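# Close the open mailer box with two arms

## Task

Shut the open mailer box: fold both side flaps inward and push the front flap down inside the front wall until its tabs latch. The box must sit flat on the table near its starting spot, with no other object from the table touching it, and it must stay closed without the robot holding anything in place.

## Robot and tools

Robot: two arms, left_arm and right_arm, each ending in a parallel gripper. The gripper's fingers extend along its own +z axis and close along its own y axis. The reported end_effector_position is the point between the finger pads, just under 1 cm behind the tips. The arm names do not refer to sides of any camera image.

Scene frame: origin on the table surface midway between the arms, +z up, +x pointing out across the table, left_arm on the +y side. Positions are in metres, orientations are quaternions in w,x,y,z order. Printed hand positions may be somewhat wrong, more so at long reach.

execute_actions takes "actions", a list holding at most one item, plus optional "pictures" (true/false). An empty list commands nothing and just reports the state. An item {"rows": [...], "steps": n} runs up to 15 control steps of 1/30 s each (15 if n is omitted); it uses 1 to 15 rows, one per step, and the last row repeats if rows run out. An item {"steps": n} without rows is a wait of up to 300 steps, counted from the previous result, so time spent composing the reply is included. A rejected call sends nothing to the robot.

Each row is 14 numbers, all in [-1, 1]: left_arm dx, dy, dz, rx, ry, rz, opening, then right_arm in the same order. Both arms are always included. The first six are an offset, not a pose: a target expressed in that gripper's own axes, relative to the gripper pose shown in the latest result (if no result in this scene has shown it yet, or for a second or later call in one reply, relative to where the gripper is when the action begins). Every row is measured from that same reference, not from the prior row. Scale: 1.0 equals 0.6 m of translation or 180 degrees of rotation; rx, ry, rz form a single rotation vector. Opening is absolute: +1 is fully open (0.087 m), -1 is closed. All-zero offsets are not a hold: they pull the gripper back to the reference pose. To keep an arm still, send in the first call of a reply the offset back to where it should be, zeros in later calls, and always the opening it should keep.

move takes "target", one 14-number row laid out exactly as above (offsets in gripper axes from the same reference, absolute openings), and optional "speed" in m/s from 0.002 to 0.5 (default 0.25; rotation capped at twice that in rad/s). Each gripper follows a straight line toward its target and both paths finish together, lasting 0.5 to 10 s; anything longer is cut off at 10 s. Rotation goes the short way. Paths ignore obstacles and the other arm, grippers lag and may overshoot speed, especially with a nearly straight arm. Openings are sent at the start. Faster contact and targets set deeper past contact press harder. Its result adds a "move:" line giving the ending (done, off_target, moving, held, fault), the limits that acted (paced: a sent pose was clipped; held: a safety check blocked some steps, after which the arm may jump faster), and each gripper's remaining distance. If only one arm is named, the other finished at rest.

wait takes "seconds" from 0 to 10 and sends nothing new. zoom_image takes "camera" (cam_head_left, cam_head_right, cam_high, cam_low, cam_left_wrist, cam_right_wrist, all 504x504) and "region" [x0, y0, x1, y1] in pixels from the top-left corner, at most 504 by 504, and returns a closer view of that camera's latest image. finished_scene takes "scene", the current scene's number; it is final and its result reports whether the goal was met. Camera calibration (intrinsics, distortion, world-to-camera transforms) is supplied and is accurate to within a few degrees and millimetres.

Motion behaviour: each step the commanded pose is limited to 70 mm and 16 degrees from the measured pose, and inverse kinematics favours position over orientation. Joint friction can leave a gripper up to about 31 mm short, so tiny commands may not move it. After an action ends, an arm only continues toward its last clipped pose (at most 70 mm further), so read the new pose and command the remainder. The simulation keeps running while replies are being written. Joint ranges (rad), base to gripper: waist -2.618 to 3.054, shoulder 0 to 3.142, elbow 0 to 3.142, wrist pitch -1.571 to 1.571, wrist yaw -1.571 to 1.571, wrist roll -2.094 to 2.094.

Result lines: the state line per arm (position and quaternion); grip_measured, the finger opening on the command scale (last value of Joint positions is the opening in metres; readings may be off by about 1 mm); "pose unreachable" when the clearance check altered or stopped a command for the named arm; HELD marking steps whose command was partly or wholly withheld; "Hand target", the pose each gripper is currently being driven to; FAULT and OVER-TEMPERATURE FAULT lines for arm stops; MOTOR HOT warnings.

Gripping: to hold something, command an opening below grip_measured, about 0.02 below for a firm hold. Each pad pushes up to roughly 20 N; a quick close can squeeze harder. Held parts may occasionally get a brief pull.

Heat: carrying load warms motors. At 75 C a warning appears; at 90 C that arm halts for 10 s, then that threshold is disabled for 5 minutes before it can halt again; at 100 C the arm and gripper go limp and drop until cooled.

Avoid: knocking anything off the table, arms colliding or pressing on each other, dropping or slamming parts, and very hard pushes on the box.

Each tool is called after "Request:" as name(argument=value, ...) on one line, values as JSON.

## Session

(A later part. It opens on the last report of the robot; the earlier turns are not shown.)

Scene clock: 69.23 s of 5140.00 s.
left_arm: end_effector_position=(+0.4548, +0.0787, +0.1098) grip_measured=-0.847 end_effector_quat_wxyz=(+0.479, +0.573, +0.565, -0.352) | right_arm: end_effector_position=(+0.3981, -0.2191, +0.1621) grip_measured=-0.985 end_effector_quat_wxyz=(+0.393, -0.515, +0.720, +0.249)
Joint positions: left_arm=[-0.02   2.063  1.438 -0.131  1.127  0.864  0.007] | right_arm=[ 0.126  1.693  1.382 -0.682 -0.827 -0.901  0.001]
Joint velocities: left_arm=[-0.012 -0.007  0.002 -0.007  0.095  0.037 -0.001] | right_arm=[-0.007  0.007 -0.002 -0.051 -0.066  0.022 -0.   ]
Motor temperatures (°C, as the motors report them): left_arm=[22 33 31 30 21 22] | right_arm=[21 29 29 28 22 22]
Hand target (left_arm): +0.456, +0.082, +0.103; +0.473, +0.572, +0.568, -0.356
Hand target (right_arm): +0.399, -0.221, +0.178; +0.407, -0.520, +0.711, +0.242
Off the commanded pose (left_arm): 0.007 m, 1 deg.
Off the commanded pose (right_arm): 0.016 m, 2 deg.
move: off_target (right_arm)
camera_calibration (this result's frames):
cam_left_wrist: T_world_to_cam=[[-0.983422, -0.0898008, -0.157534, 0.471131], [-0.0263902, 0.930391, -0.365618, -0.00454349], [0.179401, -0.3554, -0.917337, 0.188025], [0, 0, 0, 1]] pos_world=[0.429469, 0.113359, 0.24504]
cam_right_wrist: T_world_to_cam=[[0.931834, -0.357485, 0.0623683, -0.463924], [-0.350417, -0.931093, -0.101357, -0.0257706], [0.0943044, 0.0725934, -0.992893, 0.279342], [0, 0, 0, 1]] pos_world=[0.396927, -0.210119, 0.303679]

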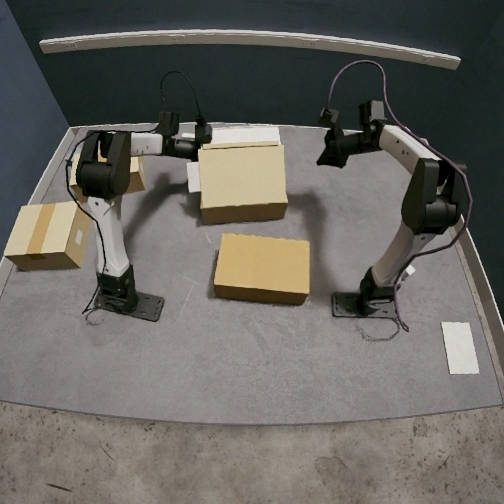

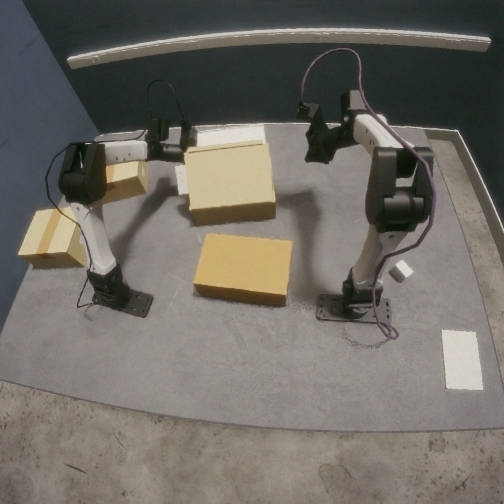

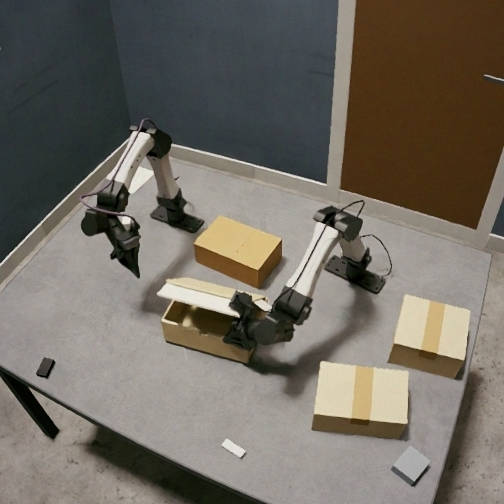

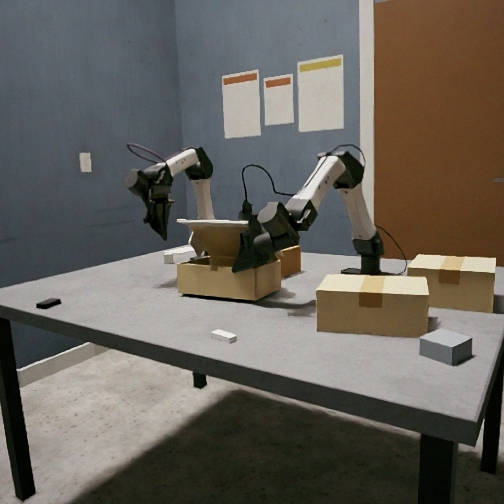

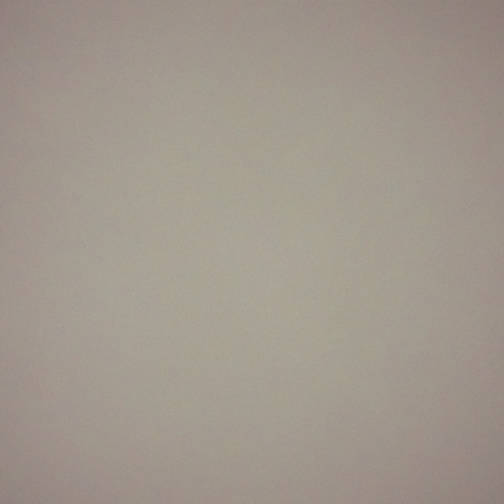

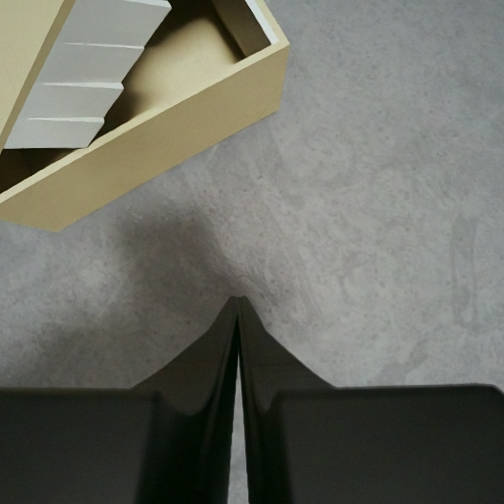

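Request:
move(target=[0,-0.047,-0.03,0.015,0,0.005,-0.9, -0.008,-0.08,0.075,-0.118,-0.007,-0.082,0.2], speed=0.1)

Scene clock: 77.93 s of 5140.00 s.
left_arm: end_effector_position=(+0.4320, +0.0880, +0.1166) grip_measured=-0.849 end_effector_quat_wxyz=(+0.477, +0.593, +0.545, -0.353) | right_arm: end_effector_position=(+0.4590, -0.2003, +0.1456) grip_measured=+0.200 end_effector_quat_wxyz=(-0.331, +0.661, -0.589, -0.327)
Joint positions: left_arm=[-0.005  1.994  1.386 -0.239  1.164  0.996  0.007] | right_arm=[ 0.126  2.355  2.327 -1.498 -0.967 -1.58   0.052]
Joint velocities: left_arm=[ 0.007  0.002  0.007  0.022 -0.022  0.007 -0.001] | right_arm=[ 0.002 -0.002  0.007 -0.022 -0.11   0.007  0.   ]
Motor temperatures (°C, as the motors report them): left_arm=[22 35 32 29 21 22] | right_arm=[21 30 30 27 22 22]
Hand target (left_arm): +0.425, +0.092, +0.112; +0.469, +0.588, +0.552, -0.361
Hand target (right_arm): +0.459, -0.199, +0.145; -0.331, +0.661, -0.586, -0.331
Off the commanded pose (left_arm): 0.011 m, 2 deg.
Off the commanded pose (right_arm): 0.004 m, 1 deg.
After step 90, 2.80 s passed at rest.
move: off_target (left_arm)
camera_calibration (this result's frames):
cam_left_wrist: T_world_to_cam=[[-0.981486, -0.0410052, -0.187094, 0.448924], [0.0295574, 0.932688, -0.359472, -0.0364259], [0.189241, -0.358347, -0.914208, 0.197288], [0, 0, 0, 1]] pos_world=[0.404354, 0.12308, 0.251259]
cam_right_wrist: T_world_to_cam=[[0.994944, 0.0729629, 0.0690179, -0.456694], [0.0797327, -0.991682, -0.101038, -0.198222], [0.0610718, 0.10603, -0.992486, 0.277781], [0, 0, 0, 1]] pos_world=[0.453225, -0.192705, 0.287186]

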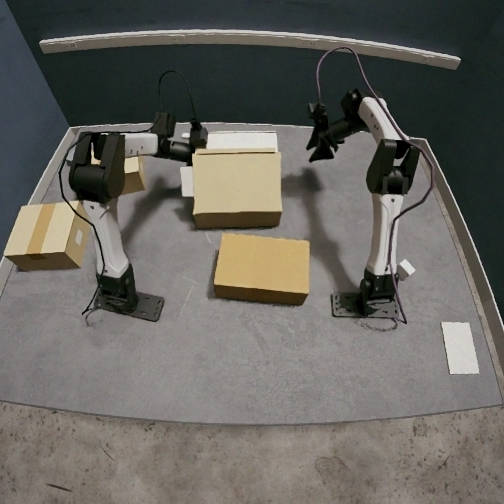

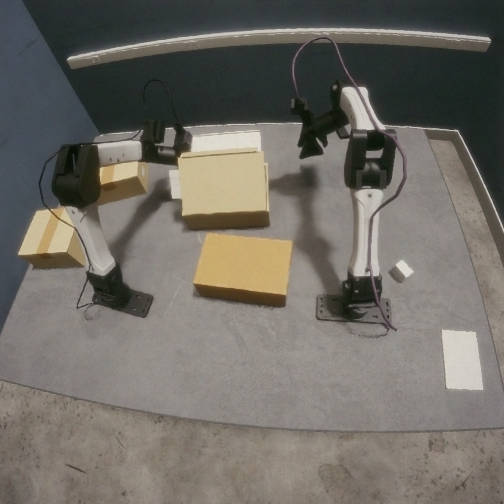

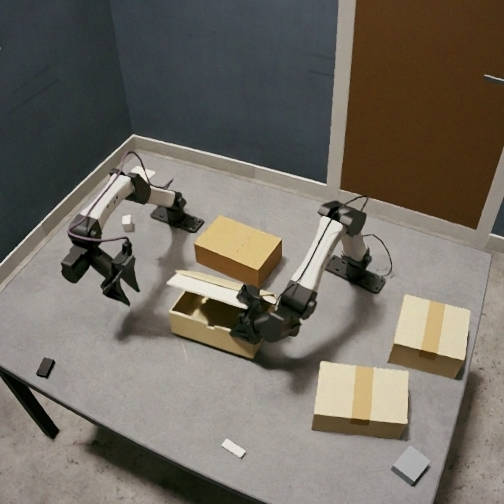

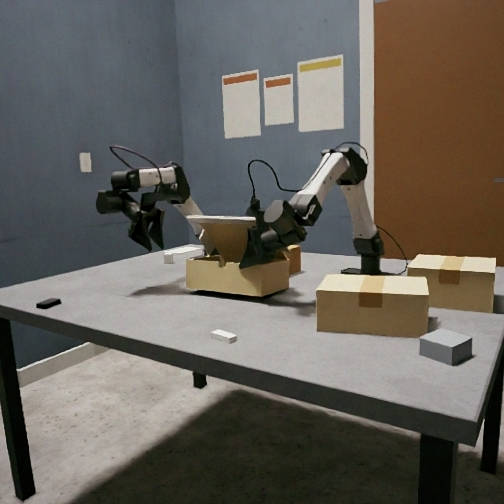

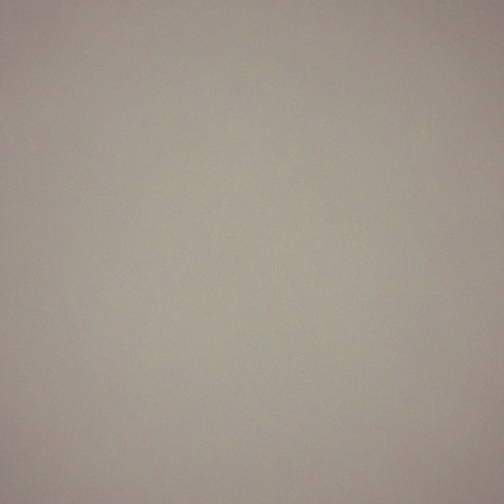

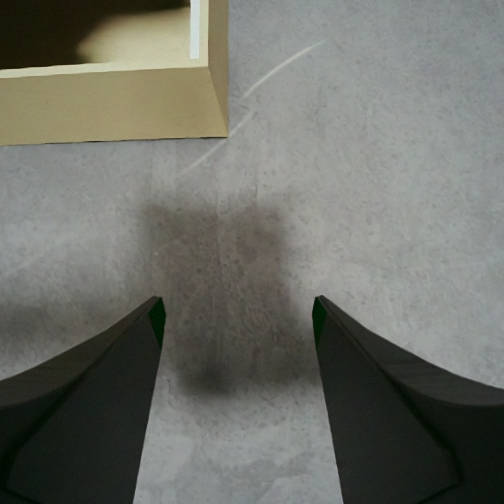

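Request:
move(target=[0,0,0,0,0,0,-0.9, -0.15,0.04,0.23,0,0,0,0.2], speed=0.12)

Request:
move(target=[0,0,0,0,0,0,-0.9, 0.1,0,0.07,0,0,0,0.2], speed=0.08)

Request:
move(target=[0,0,0,0,0,0,-0.9, 0,0,0,0,0,0,-0.92])

Scene clock: 82.80 s of 5140.00 s.
left_arm: end_effector_position=(+0.4368, +0.1015, +0.1163) grip_measured=-0.848 end_effector_quat_wxyz=(+0.479, +0.582, +0.556, -0.351) | right_arm: end_effector_position=(+0.4324, -0.0655, +0.1318) grip_measured=+0.200 end_effector_quat_wxyz=(-0.320, +0.651, -0.609, -0.321)
Joint positions: left_arm=[ 0.027  1.994  1.386 -0.248  1.17   0.993  0.007] | right_arm=[ 0.434  2.215  2.017 -0.93  -0.861 -1.043  0.052]
Joint velocities: left_arm=[ 0.012  0.007 -0.022  0.007  0.037  0.051 -0.002] | right_arm=[-0.022 -0.012 -0.017  0.066  0.022  0.066 -0.001]
Motor temperatures (°C, as the motors report them): left_arm=[22 36 32 29 21 22] | right_arm=[21 31 30 27 22 22]
Hand target (left_arm): +0.432, +0.088, +0.117; +0.477, +0.593, +0.544, -0.353
Hand target (right_arm): +0.420, -0.041, +0.138; -0.327, +0.663, -0.589, -0.327
Off the commanded pose (left_arm): 0.014 m, 2 deg.
Off the commanded pose (right_arm): 0.031 m, 3 deg.
move: off_target (left_arm, right_arm)
camera_calibration (this result's frames):
cam_left_wrist: T_world_to_cam=[[-0.982288, -0.0701442, -0.173751, 0.455872], [-0.0023577, 0.931841, -0.36286, -0.0349109], [0.187361, -0.356023, -0.915502, 0.201727], [0, 0, 0, 1]] pos_world=[0.40992, 0.136328, 0.251222]
cam_right_wrist: T_world_to_cam=[[0.99824, 0.0413435, 0.042508, -0.439084], [0.0444877, -0.996123, -0.0758978, -0.0521908], [0.0392053, 0.0776554, -0.996209, 0.259474], [0, 0, 0, 1]] pos_world=[0.430461, -0.0539848, 0.273194]

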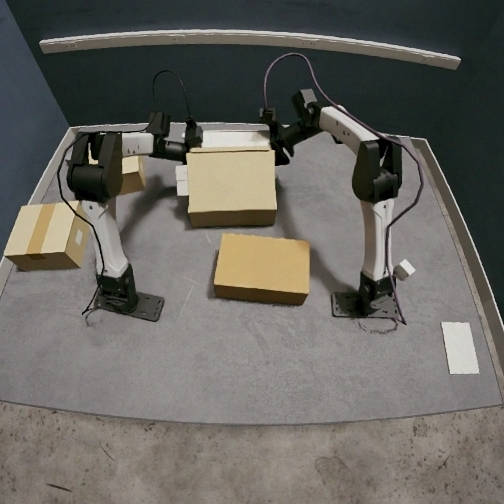

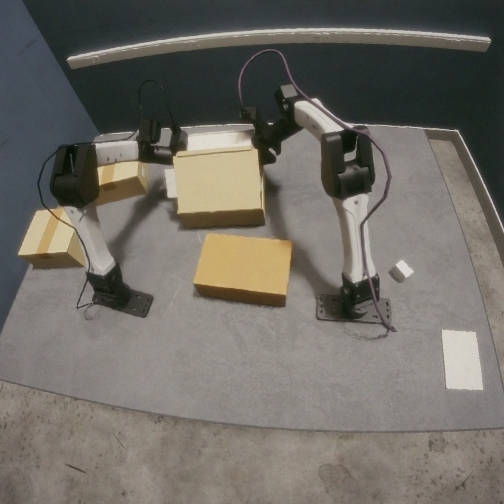

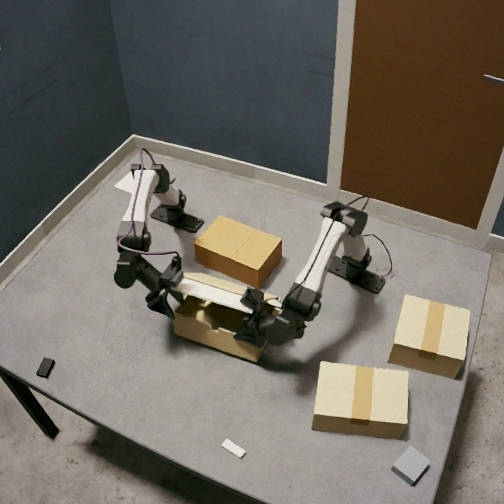

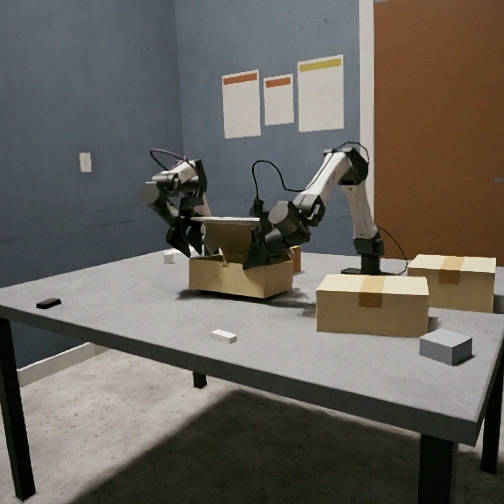

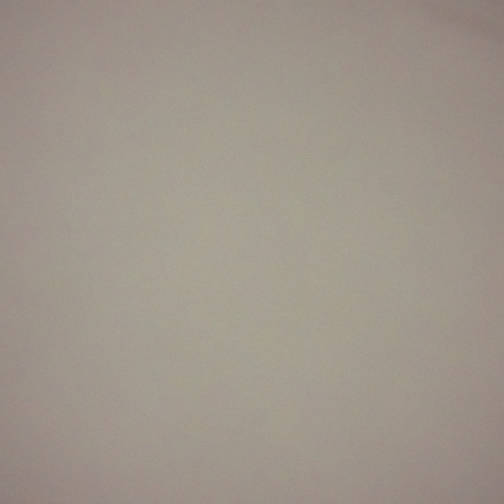

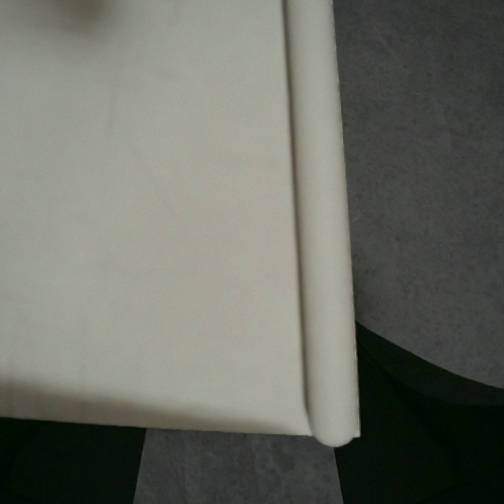

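Scene clock: 84.07 s of 5140.00 s.
left_arm: end_effector_position=(+0.4338, +0.1076, +0.1073) grip_measured=-0.845 end_effector_quat_wxyz=(+0.459, +0.572, +0.583, -0.349) | right_arm: end_effector_position=(+0.4397, -0.0648, +0.0964) grip_measured=+0.200 end_effector_quat_wxyz=(-0.352, +0.642, -0.590, -0.340)
Joint positions: left_arm=[ 0.031  1.994  1.386 -0.298  1.132  0.984  0.007] | right_arm=[ 0.41   2.215  1.829 -0.687 -0.936 -1.036  0.052]
Joint velocities: left_arm=[ 0.012 -0.002  0.002 -0.066 -0.051 -0.066 -0.   ] | right_arm=[ 0.002  0.007 -0.027 -0.007  0.081  0.066 -0.001]
Motor temperatures (°C, as the motors report them): left_arm=[22 36 32 29 22 22] | right_arm=[21 31 30 27 22 22]
Hand target (left_arm): +0.436, +0.102, +0.116; +0.478, +0.583, +0.556, -0.351
Hand target (right_arm): +0.433, -0.068, +0.060; -0.319, +0.652, -0.607, -0.323
Off the commanded pose (left_arm): 0.011 m, 4 deg.
Off the commanded pose (right_arm): 0.038 m, 5 deg.
move: off_target (left_arm, right_arm)
camera_calibration (this result's frames):
cam_left_wrist: T_world_to_cam=[[-0.987705, -0.0951309, -0.124056, 0.451494], [-0.0494988, 0.943016, -0.329044, -0.0282011], [0.148289, -0.318858, -0.93613, 0.211345], [0, 0, 0, 1]] pos_world=[0.413207, 0.136934, 0.244577]
cam_right_wrist: T_world_to_cam=[[0.996853, 0.0428245, 0.0667163, -0.44649], [0.0528171, -0.986335, -0.156056, -0.0497959], [0.0591216, 0.159089, -0.985492, 0.2193], [0, 0, 0, 1]] pos_world=[0.434749, -0.0648829, 0.238136]

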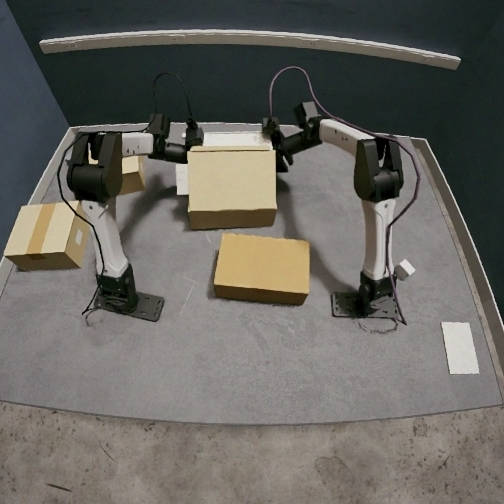

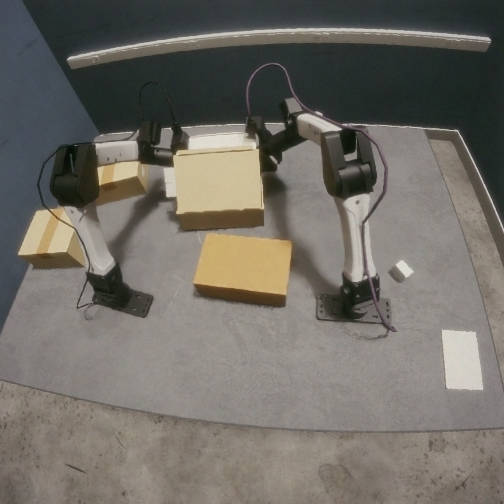

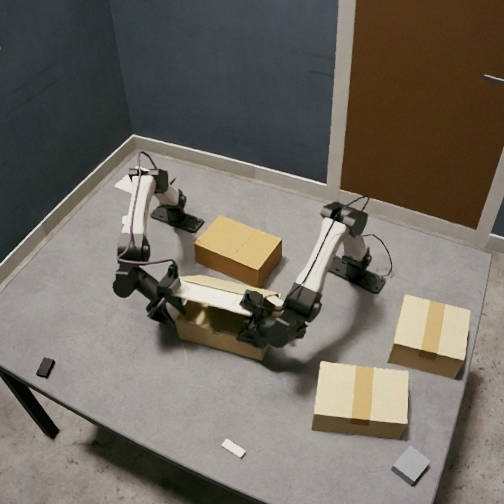

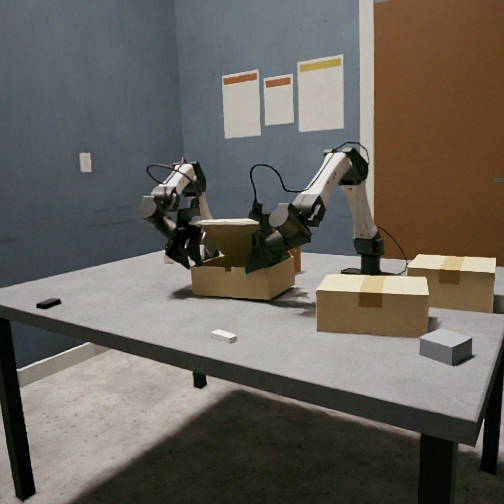

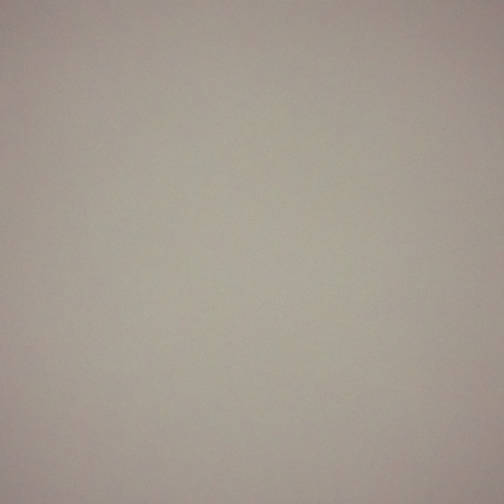

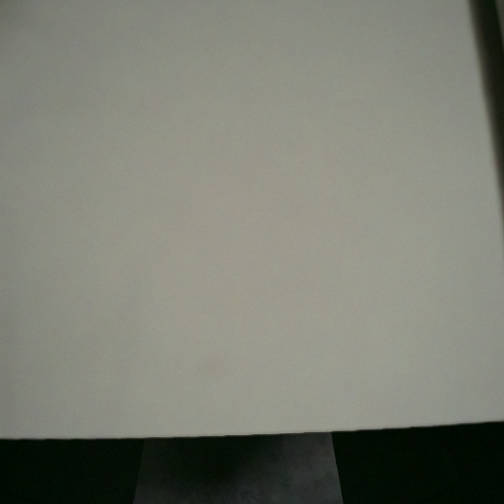

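Scene clock: 84.57 s of 5140.00 s.
left_arm: end_effector_position=(+0.4327, +0.1081, +0.1064) grip_measured=-0.846 end_effector_quat_wxyz=(+0.455, +0.569, +0.588, -0.352) | right_arm: end_effector_position=(+0.4397, -0.0638, +0.0981) grip_measured=-0.827 end_effector_quat_wxyz=(-0.355, +0.643, -0.586, -0.343)
Joint positions: left_arm=[ 0.032  1.994  1.386 -0.305  1.13   0.975  0.007] | right_arm=[ 0.409  2.214  1.829 -0.683 -0.946 -1.037  0.008]
Joint velocities: left_arm=[ 0.012  0.022 -0.012 -0.11  -0.007  0.022  0.   ] | right_arm=[-0.002  0.002  0.002 -0.051 -0.022  0.022  0.   ]
Motor temperatures (°C, as the motors report them): left_arm=[22 36 32 29 22 22] | right_arm=[21 31 30 27 22 22]
Hand target (left_arm): +0.434, +0.108, +0.107; +0.459, +0.572, +0.583, -0.349
Hand target (right_arm): +0.440, -0.065, +0.096; -0.352, +0.643, -0.589, -0.340
Off the commanded pose (left_arm): 0.002 m, 1 deg.
Off the commanded pose (right_arm): 0.002 m, 1 deg.
move: done
camera_calibration (this result's frames):
cam_left_wrist: T_world_to_cam=[[-0.988939, -0.0994997, -0.11, 0.449852], [-0.0585598, 0.943287, -0.326772, -0.0253721], [0.136275, -0.316716, -0.93868, 0.216029], [0, 0, 0, 1]] pos_world=[0.413951, 0.137113, 0.243974]
cam_right_wrist: T_world_to_cam=[[0.996476, 0.0465647, 0.069772, -0.446607], [0.057587, -0.984547, -0.165379, -0.0496668], [0.060993, 0.168815, -0.983759, 0.220471], [0, 0, 0, 1]] pos_world=[0.434445, -0.065322, 0.239837]

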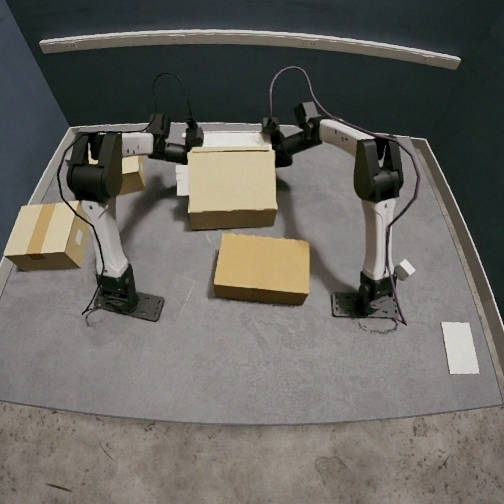

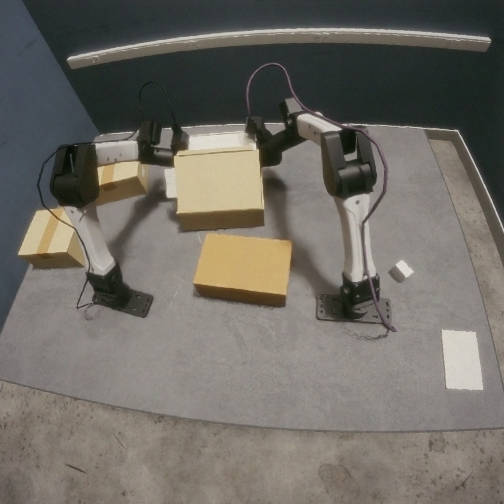

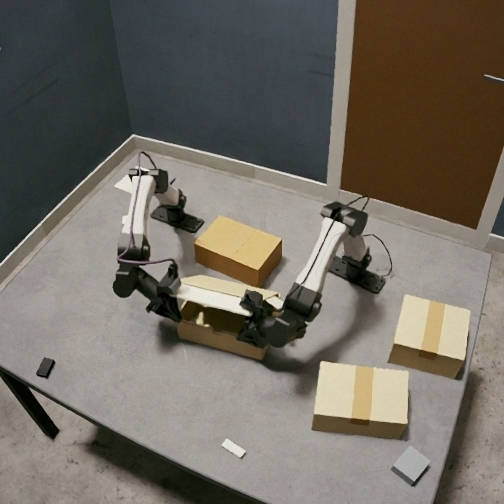

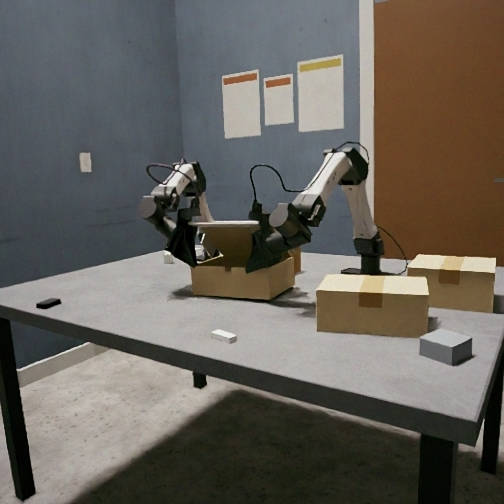

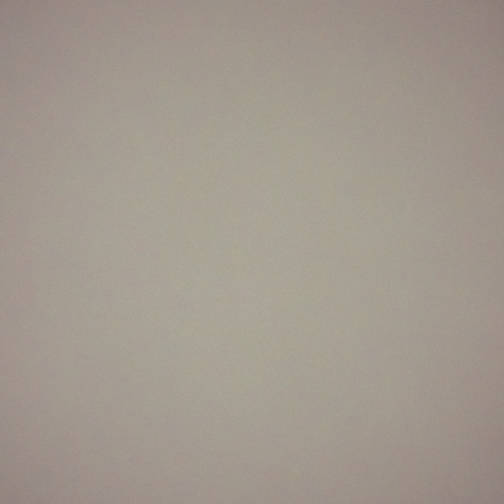

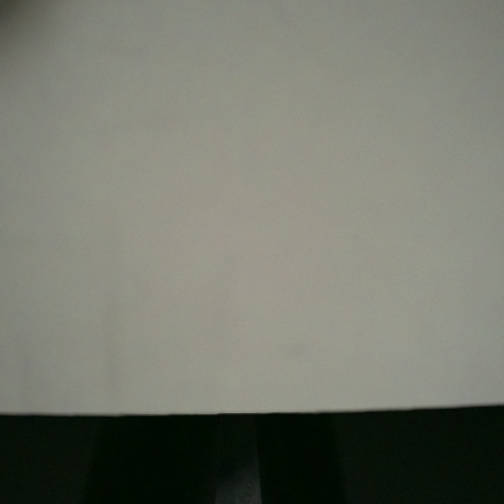

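Request:
execute_actions(actions=[])

Scene clock: 91.03 s of 5140.00 s.
left_arm: end_effector_position=(+0.4327, +0.1081, +0.1064) grip_measured=-0.846 end_effector_quat_wxyz=(+0.455, +0.569, +0.588, -0.352) | right_arm: end_effector_position=(+0.4397, -0.0638, +0.0981) grip_measured=-0.827 end_effector_quat_wxyz=(-0.355, +0.643, -0.586, -0.343)
Joint positions: left_arm=[ 0.032  1.994  1.386 -0.305  1.13   0.975  0.007] | right_arm=[ 0.409  2.214  1.829 -0.683 -0.946 -1.037  0.008]
Joint velocities: left_arm=[-0.007  0.002  0.007 -0.081 -0.022  0.007 -0.001] | right_arm=[ 0.007  0.007  0.007  0.051 -0.037  0.081  0.   ]
Motor temperatures (°C, as the motors report them): left_arm=[22 37 32 29 22 22] | right_arm=[21 33 30 27 22 22]
Hand target (left_arm): +0.434, +0.108, +0.107; +0.459, +0.572, +0.583, -0.349
Hand target (right_arm): +0.440, -0.065, +0.096; -0.352, +0.643, -0.589, -0.340
Off the commanded pose (left_arm): 0.002 m, 1 deg.
Off the commanded pose (right_arm): 0.002 m, 1 deg.
Steps of this call (steps 1 to 90: nothing new was sent; then 3.47 s passed at rest). Readings (end_effector_position):
1: left_arm (+0.4327, +0.1081, +0.1064) | right_arm (+0.4397, -0.0638, +0.0981)
2: left_arm (+0.4327, +0.1081, +0.1064) | right_arm (+0.4397, -0.0638, +0.0981)
4: left_arm (+0.4327, +0.1081, +0.1064) | right_arm (+0.4397, -0.0638, +0.0981)
8: left_arm (+0.4327, +0.1081, +0.1064) | right_arm (+0.4397, -0.0638, +0.0981)
90: the state above
camera_calibration (this result's frames):
cam_left_wrist: T_world_to_cam=[[-0.988939, -0.0994997, -0.11, 0.449852], [-0.0585598, 0.943287, -0.326772, -0.0253721], [0.136275, -0.316716, -0.93868, 0.216029], [0, 0, 0, 1]] pos_world=[0.413951, 0.137113, 0.243974]
cam_right_wrist: T_world_to_cam=[[0.996476, 0.0465647, 0.069772, -0.446607], [0.057587, -0.984547, -0.165379, -0.0496668], [0.060993, 0.168815, -0.983759, 0.220471], [0, 0, 0, 1]] pos_world=[0.434445, -0.065322, 0.239837]

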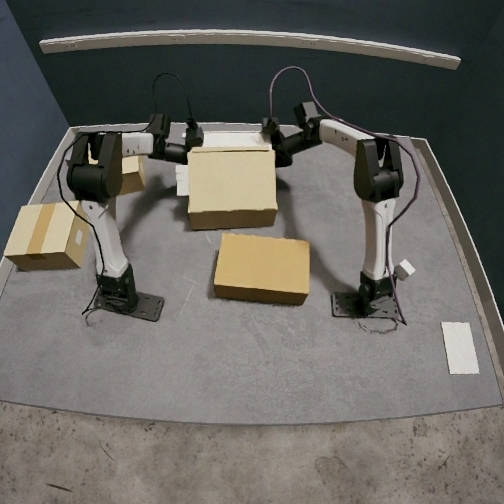

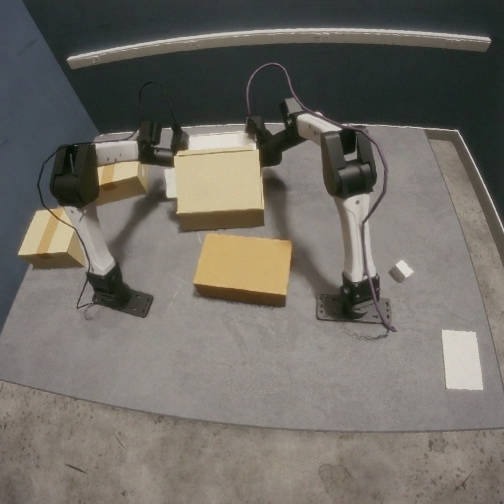

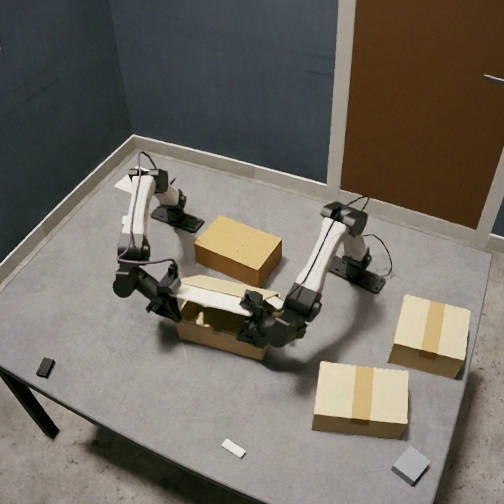

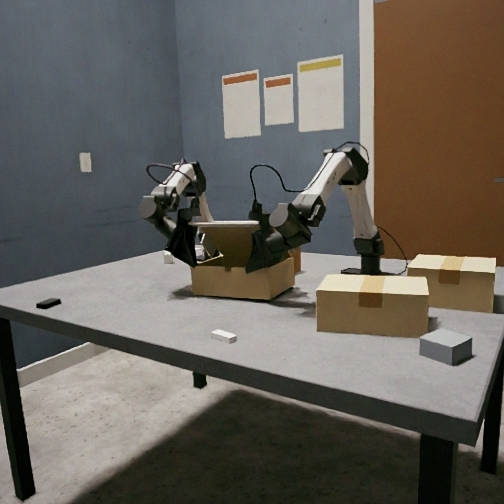

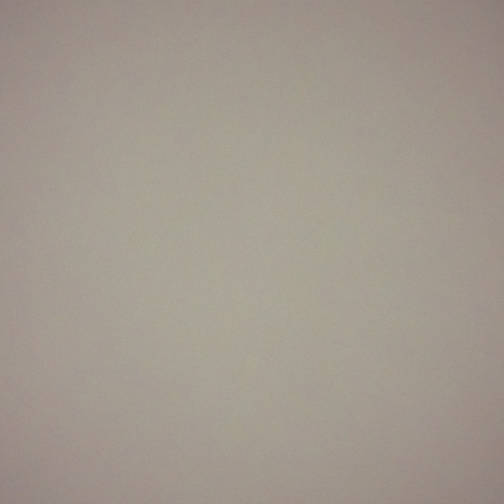

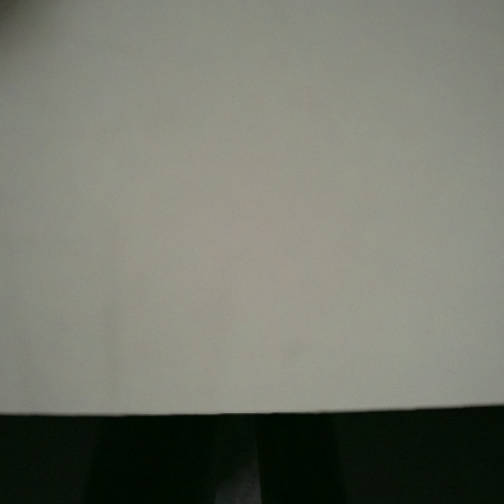

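Request:
move(target=[-0.0175,-0.005,0.0465,0,0,0,-0.9,0.0255,0.003,-0.043,0,0,0,-0.92], speed=0.05)

Request:
move(target=[0,0,0,0,0,0,0.2,0,0,0,0,0,0,-0.92])

Request:
move(target=[0.03,0.02,-0.2,0,0,0,0.2,0,0,0,0,0,0,-0.92], speed=0.1)

Scene clock: 95.07 s of 5140.00 s.
left_arm: end_effector_position=(+0.4335, +0.0834, +0.1094) grip_measured=-0.848 end_effector_quat_wxyz=(+0.451, +0.564, +0.596, -0.352) | right_arm: end_effector_position=(+0.4443, -0.0875, +0.0979) grip_measured=-0.827 end_effector_quat_wxyz=(-0.360, +0.641, -0.582, -0.347)
Joint positions: left_arm=[-0.029  1.994  1.386 -0.216  1.082  0.857  0.007] | right_arm=[ 0.353  2.214  1.829 -0.743 -0.983 -1.118  0.008]
Joint velocities: left_arm=[ 0.007 -0.002 -0.007 -0.022  0.022 -0.051 -0.   ] | right_arm=[-0.002 -0.002  0.012 -0.081 -0.066 -0.007  0.001]
Motor temperatures (°C, as the motors report them): left_arm=[22 38 32 29 22 22] | right_arm=[21 34 30 27 22 22]
Hand target (left_arm): +0.433, +0.078, +0.107; +0.455, +0.569, +0.587, -0.353
Hand target (right_arm): +0.440, -0.094, +0.098; -0.355, +0.642, -0.586, -0.343
Off the commanded pose (left_arm): 0.006 m, 1 deg.
Off the commanded pose (right_arm): 0.008 m, 1 deg.
After step 90, 0.13 s passed at rest.
move: done
camera_calibration (this result's frames):
cam_left_wrist: T_world_to_cam=[[-0.989501, -0.109664, -0.0941347, 0.447836], [-0.074142, 0.944275, -0.3207, 0.00489949], [0.124058, -0.310353, -0.942492, 0.216126], [0, 0, 0, 1]] pos_world=[0.416685, 0.11156, 0.247426]
cam_right_wrist: T_world_to_cam=[[0.996156, 0.0486462, 0.0728414, -0.450048], [0.0610444, -0.981945, -0.179044, -0.0732258], [0.0628164, 0.182803, -0.981141, 0.22415], [0, 0, 0, 1]] pos_world=[0.438708, -0.0909859, 0.239595]

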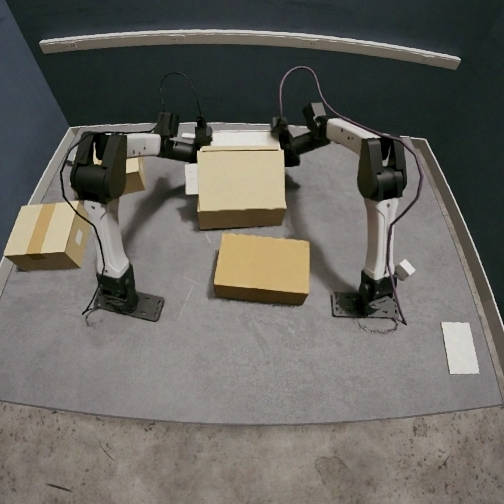

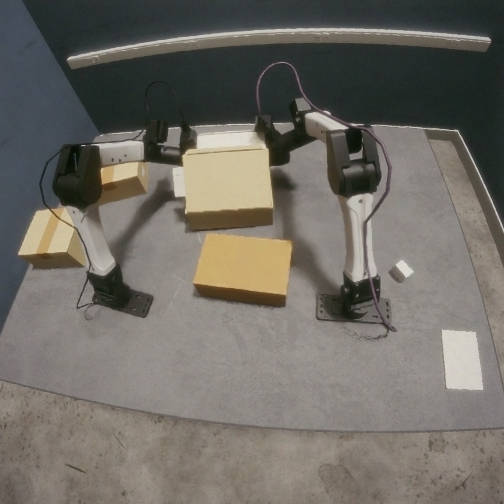

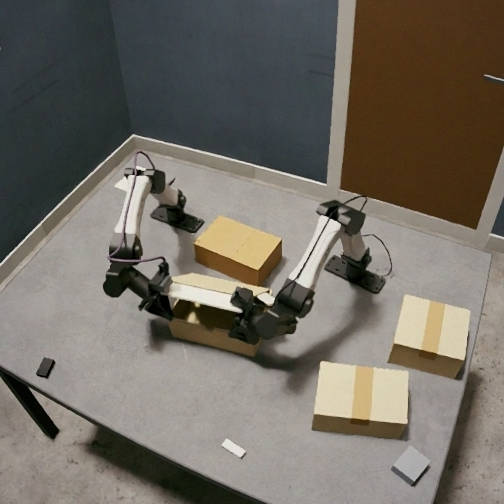

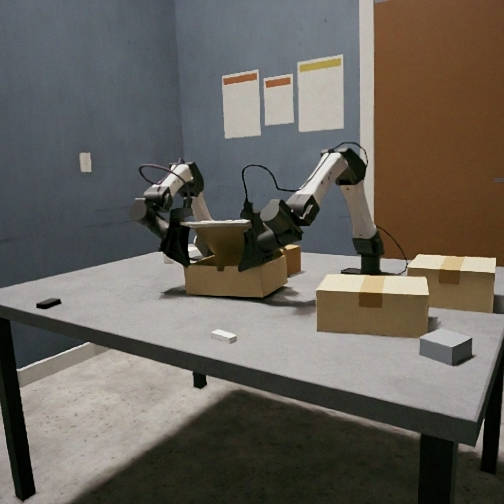

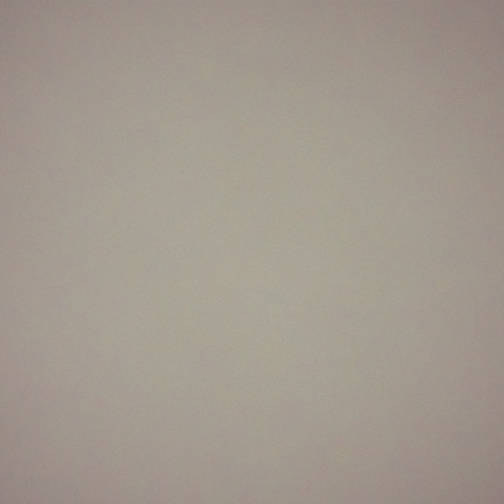

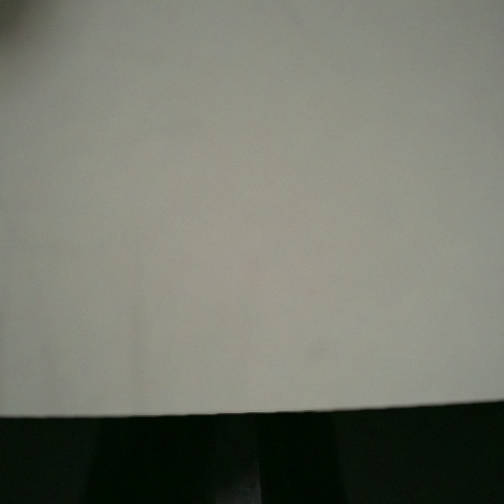

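Scene clock: 95.57 s of 5140.00 s.
left_arm: end_effector_position=(+0.4335, +0.0835, +0.1095) grip_measured=+0.200 end_effector_quat_wxyz=(+0.451, +0.563, +0.596, -0.353) | right_arm: end_effector_position=(+0.4447, -0.0879, +0.0976) grip_measured=-0.827 end_effector_quat_wxyz=(-0.360, +0.641, -0.583, -0.346)
Joint positions: left_arm=[-0.029  1.994  1.386 -0.216  1.082  0.857  0.052] | right_arm=[ 0.353  2.214  1.829 -0.743 -0.981 -1.118  0.008]
Joint velocities: left_arm=[-0.017  0.007  0.007  0.022  0.022  0.051  0.   ] | right_arm=[-0.007 -0.002 -0.032 -0.051 -0.051 -0.066  0.   ]
Motor temperatures (°C, as the motors report them): left_arm=[22 38 32 29 22 22] | right_arm=[21 34 30 27 22 22]
Hand target (left_arm): +0.433, +0.083, +0.109; +0.451, +0.564, +0.596, -0.352
Hand target (right_arm): +0.444, -0.087, +0.098; -0.360, +0.641, -0.582, -0.347
Off the commanded pose (left_arm): 0.000 m, 0 deg.
Off the commanded pose (right_arm): 0.001 m, 0 deg.
move: done
camera_calibration (this result's frames):
cam_left_wrist: T_world_to_cam=[[-0.98951, -0.109723, -0.0939719, 0.447888], [-0.0741663, 0.944058, -0.321333, 0.00495944], [0.123972, -0.310993, -0.942292, 0.216326], [0, 0, 0, 1]] pos_world=[0.416739, 0.111737, 0.247525]
cam_right_wrist: T_world_to_cam=[[0.996176, 0.0472921, 0.07346, -0.450535], [0.0596737, -0.982446, -0.176743, -0.0734022], [0.0638119, 0.180451, -0.981512, 0.223302], [0, 0, 0, 1]] pos_world=[0.438944, -0.091102, 0.239296]

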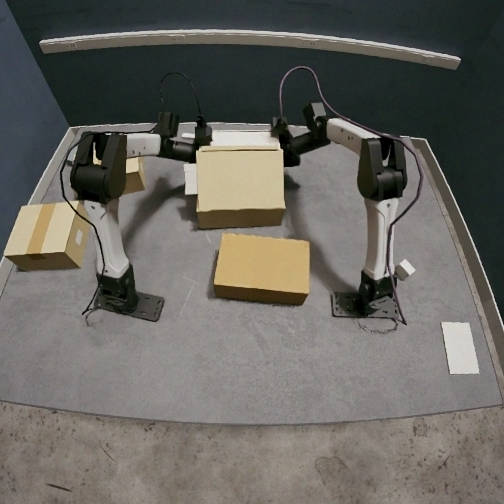

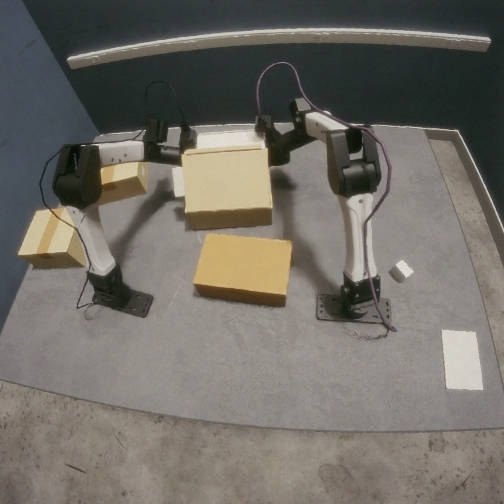

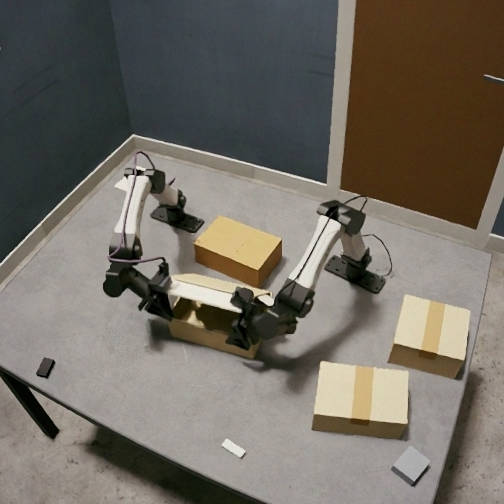

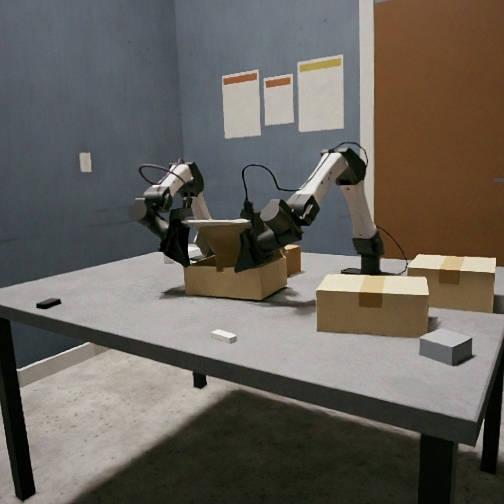

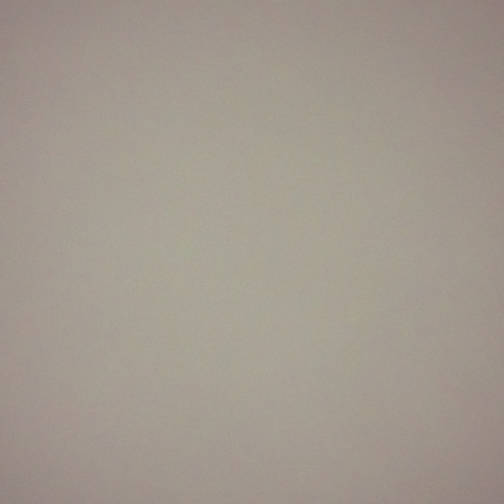

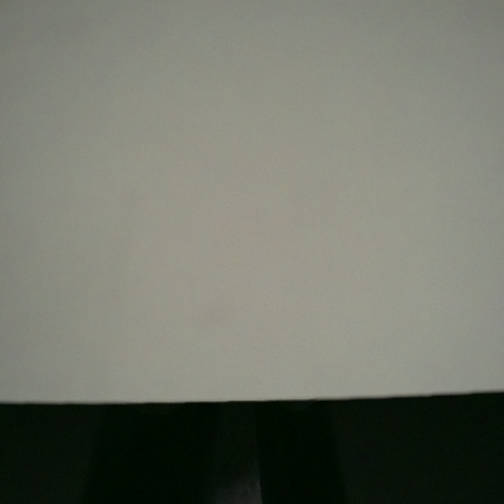

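Scene clock: 97.50 s of 5140.00 s.
left_arm: end_effector_position=(+0.4289, +0.2020, +0.1404) grip_measured=+0.200 end_effector_quat_wxyz=(+0.458, +0.568, +0.593, -0.341) | right_arm: end_effector_position=(+0.4448, -0.0881, +0.0974) grip_measured=-0.827 end_effector_quat_wxyz=(-0.359, +0.642, -0.583, -0.345)
Joint positions: left_arm=[ 0.26   2.024  1.632 -0.98   1.208  1.482  0.052] | right_arm=[ 0.353  2.214  1.829 -0.743 -0.979 -1.118  0.008]
Joint velocities: left_arm=[-0.017 -0.002  0.002 -0.007  0.007  0.007  0.   ] | right_arm=[-0.007 -0.002 -0.017  0.051 -0.022 -0.037  0.   ]
Motor temperatures (°C, as the motors report them): left_arm=[22 38 32 29 22 22] | right_arm=[21 34 30 27 22 22]
Hand target (left_arm): +0.429, +0.203, +0.135; +0.452, +0.563, +0.598, -0.348
Hand target (right_arm): +0.445, -0.088, +0.098; -0.360, +0.641, -0.583, -0.346
Off the commanded pose (left_arm): 0.005 m, 2 deg.
Off the commanded pose (right_arm): 0.000 m, 0 deg.
move: done
camera_calibration (this result's frames):
cam_left_wrist: T_world_to_cam=[[-0.985909, -0.115911, -0.120617, 0.462681], [-0.0725854, 0.946037, -0.315825, -0.09916], [0.150716, -0.30262, -0.941119, 0.269518], [0, 0, 0, 1]] pos_world=[0.408343, 0.229001, 0.278139]
cam_right_wrist: T_world_to_cam=[[0.996176, 0.0467361, 0.0738145, -0.450736], [0.0591035, -0.982717, -0.175428, -0.0734989], [0.0643399, 0.17912, -0.981721, 0.222822], [0, 0, 0, 1]] pos_world=[0.43902, -0.0910747, 0.239126]

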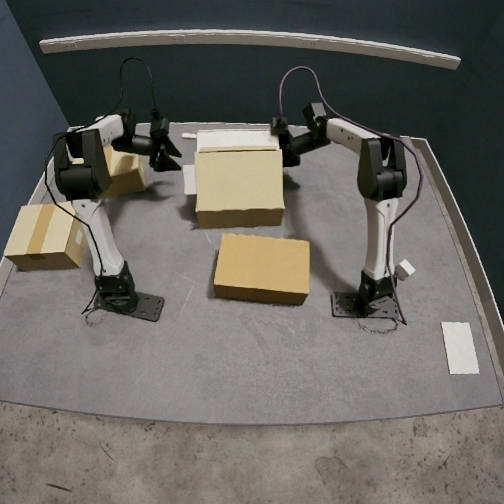

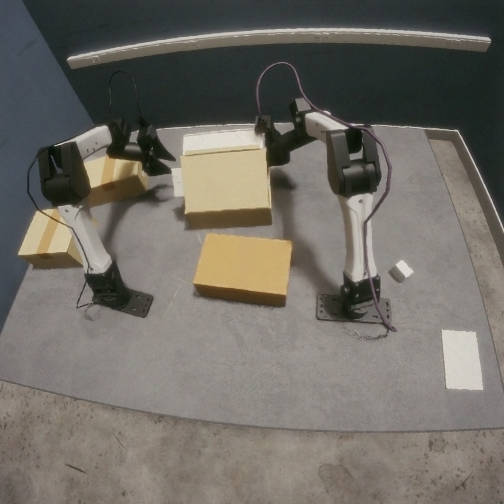

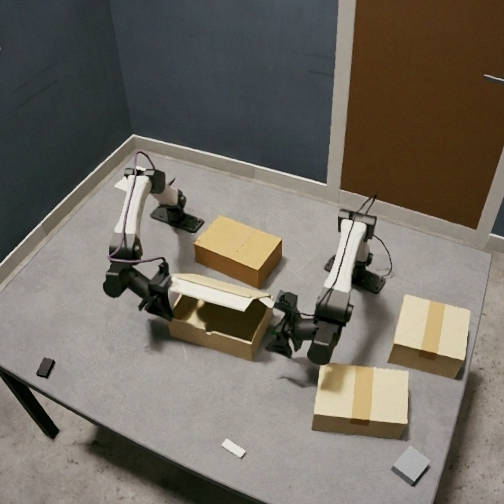

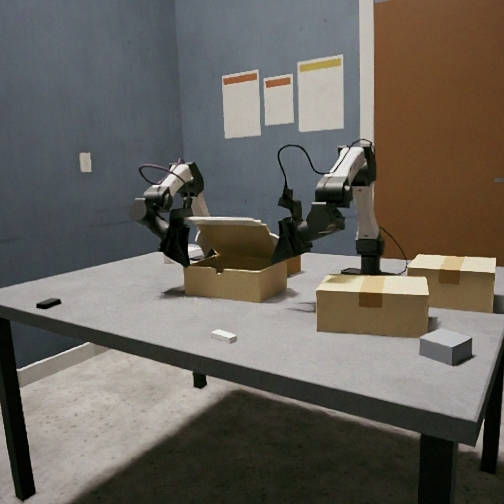

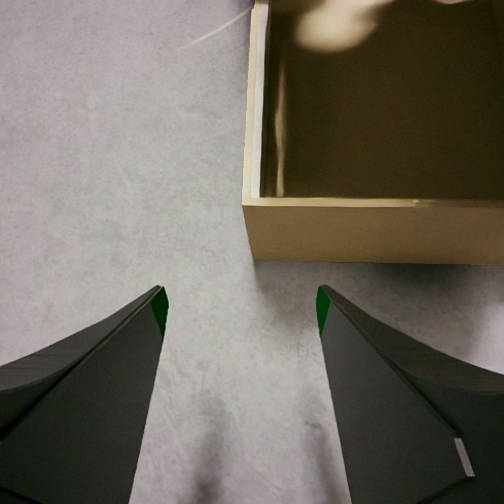

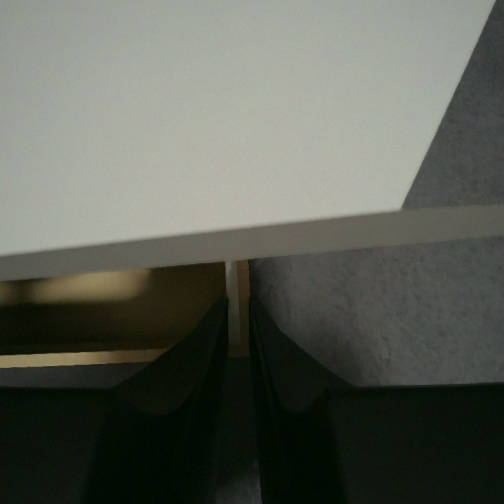

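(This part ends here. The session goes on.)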